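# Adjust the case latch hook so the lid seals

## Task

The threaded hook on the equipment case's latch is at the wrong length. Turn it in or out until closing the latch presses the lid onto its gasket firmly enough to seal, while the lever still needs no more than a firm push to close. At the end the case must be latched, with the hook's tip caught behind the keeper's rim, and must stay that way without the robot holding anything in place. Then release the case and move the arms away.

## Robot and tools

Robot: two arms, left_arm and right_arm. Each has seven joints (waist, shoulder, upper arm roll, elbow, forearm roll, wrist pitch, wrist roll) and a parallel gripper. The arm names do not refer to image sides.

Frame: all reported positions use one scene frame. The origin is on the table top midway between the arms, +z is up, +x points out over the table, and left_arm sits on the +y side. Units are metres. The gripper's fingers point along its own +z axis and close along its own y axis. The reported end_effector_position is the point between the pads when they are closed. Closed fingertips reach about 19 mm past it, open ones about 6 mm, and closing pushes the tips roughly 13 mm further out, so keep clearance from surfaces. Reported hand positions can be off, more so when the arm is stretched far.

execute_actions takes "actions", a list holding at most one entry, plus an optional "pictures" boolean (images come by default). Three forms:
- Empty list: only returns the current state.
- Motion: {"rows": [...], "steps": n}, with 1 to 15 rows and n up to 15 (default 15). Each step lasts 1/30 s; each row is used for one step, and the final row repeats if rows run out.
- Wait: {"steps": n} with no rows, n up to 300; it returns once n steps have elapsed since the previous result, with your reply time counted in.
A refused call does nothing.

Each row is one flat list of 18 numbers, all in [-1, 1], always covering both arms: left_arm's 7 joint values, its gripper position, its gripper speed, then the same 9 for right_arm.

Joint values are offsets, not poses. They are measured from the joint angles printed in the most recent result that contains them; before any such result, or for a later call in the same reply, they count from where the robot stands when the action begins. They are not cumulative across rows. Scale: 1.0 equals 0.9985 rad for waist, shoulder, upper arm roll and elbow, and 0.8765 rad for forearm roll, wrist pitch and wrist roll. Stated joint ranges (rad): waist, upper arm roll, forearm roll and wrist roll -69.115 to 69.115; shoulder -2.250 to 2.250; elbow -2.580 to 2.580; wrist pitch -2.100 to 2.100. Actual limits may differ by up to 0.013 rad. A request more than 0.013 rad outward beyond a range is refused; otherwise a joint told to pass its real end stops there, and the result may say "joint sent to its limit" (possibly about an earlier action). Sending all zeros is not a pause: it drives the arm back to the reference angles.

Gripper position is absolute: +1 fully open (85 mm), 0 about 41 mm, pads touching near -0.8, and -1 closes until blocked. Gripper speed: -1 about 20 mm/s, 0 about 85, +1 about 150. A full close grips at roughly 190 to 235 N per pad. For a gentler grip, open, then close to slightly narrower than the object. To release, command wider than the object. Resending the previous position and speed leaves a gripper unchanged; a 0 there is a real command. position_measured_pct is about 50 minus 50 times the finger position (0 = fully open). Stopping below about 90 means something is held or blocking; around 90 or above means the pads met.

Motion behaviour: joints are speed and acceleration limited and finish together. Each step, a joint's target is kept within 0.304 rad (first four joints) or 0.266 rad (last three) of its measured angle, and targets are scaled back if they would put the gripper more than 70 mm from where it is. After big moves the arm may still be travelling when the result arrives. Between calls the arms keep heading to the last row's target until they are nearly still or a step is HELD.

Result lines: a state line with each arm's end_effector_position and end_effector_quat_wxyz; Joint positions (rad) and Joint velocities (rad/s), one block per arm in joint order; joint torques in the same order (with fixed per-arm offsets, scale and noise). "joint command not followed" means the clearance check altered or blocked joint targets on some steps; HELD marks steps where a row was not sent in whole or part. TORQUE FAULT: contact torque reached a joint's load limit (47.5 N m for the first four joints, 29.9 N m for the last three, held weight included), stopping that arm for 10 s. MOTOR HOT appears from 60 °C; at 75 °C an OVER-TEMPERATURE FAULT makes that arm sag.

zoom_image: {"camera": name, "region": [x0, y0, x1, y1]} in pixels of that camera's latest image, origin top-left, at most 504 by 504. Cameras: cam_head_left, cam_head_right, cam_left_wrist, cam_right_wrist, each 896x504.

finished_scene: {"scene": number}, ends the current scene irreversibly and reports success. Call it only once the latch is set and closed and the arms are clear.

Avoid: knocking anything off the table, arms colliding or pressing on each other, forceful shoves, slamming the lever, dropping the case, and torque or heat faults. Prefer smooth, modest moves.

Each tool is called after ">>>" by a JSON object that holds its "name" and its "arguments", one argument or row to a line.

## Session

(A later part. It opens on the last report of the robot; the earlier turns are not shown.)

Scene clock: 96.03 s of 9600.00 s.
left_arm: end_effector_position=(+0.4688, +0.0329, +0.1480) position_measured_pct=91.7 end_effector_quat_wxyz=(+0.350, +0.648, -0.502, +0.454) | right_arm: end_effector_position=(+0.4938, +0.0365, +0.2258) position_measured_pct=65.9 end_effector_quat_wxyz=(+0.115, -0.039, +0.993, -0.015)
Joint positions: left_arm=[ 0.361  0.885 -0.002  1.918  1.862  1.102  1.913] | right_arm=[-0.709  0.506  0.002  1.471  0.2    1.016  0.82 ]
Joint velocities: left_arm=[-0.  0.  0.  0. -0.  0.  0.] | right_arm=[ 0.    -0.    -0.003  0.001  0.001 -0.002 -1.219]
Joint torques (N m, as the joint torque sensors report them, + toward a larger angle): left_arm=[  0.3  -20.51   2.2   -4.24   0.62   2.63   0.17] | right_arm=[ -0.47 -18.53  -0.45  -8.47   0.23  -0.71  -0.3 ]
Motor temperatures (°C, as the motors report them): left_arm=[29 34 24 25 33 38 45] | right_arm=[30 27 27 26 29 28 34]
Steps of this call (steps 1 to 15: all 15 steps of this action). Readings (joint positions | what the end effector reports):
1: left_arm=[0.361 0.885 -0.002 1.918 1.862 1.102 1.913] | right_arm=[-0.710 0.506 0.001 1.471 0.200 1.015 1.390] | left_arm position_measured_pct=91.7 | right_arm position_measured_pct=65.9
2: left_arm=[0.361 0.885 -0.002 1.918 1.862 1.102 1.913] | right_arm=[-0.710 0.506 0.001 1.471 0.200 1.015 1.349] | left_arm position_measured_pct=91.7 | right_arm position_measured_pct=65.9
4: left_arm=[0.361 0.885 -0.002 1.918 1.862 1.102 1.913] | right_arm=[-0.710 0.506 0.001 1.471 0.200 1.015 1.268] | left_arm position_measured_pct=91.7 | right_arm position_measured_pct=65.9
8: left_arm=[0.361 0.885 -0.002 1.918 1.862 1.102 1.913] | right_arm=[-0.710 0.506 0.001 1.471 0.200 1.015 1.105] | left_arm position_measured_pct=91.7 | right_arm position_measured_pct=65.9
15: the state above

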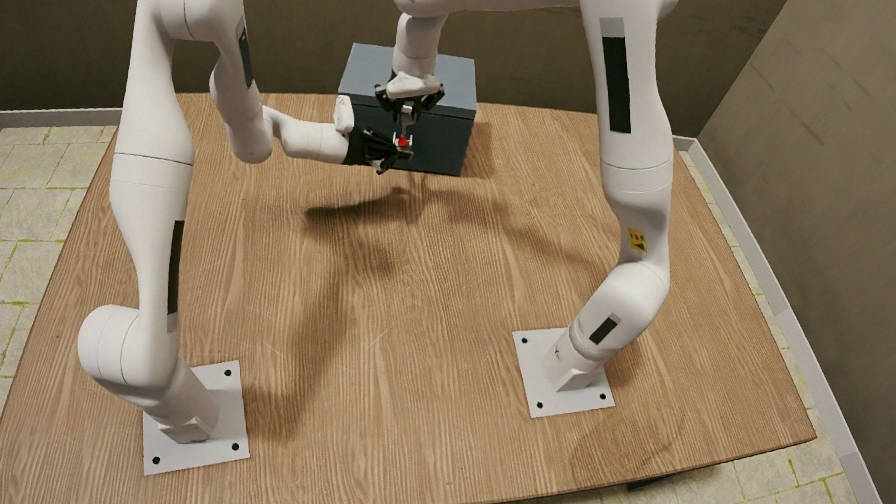

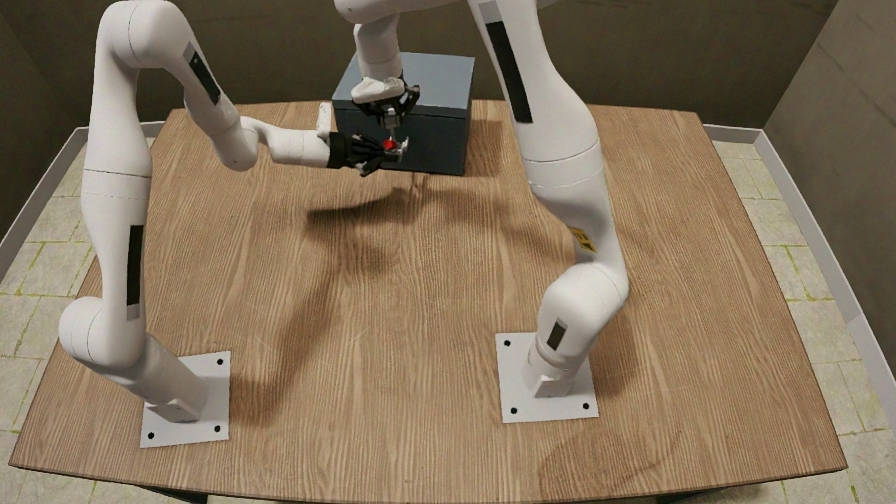

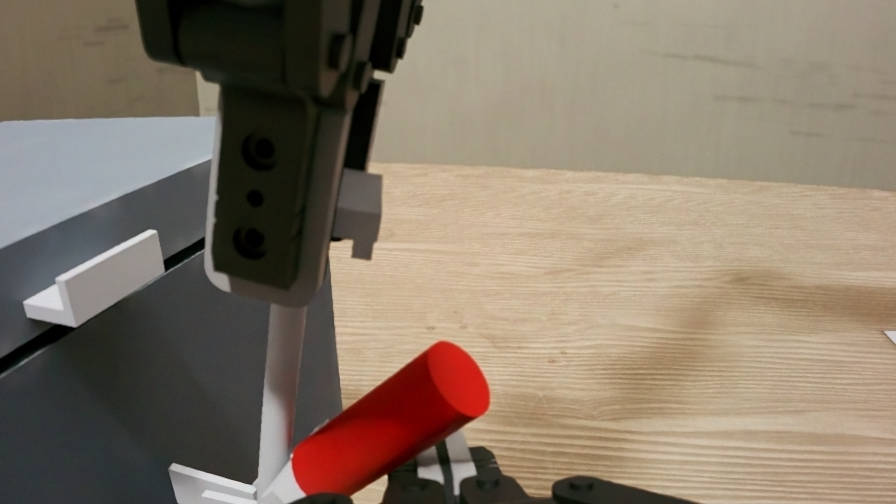

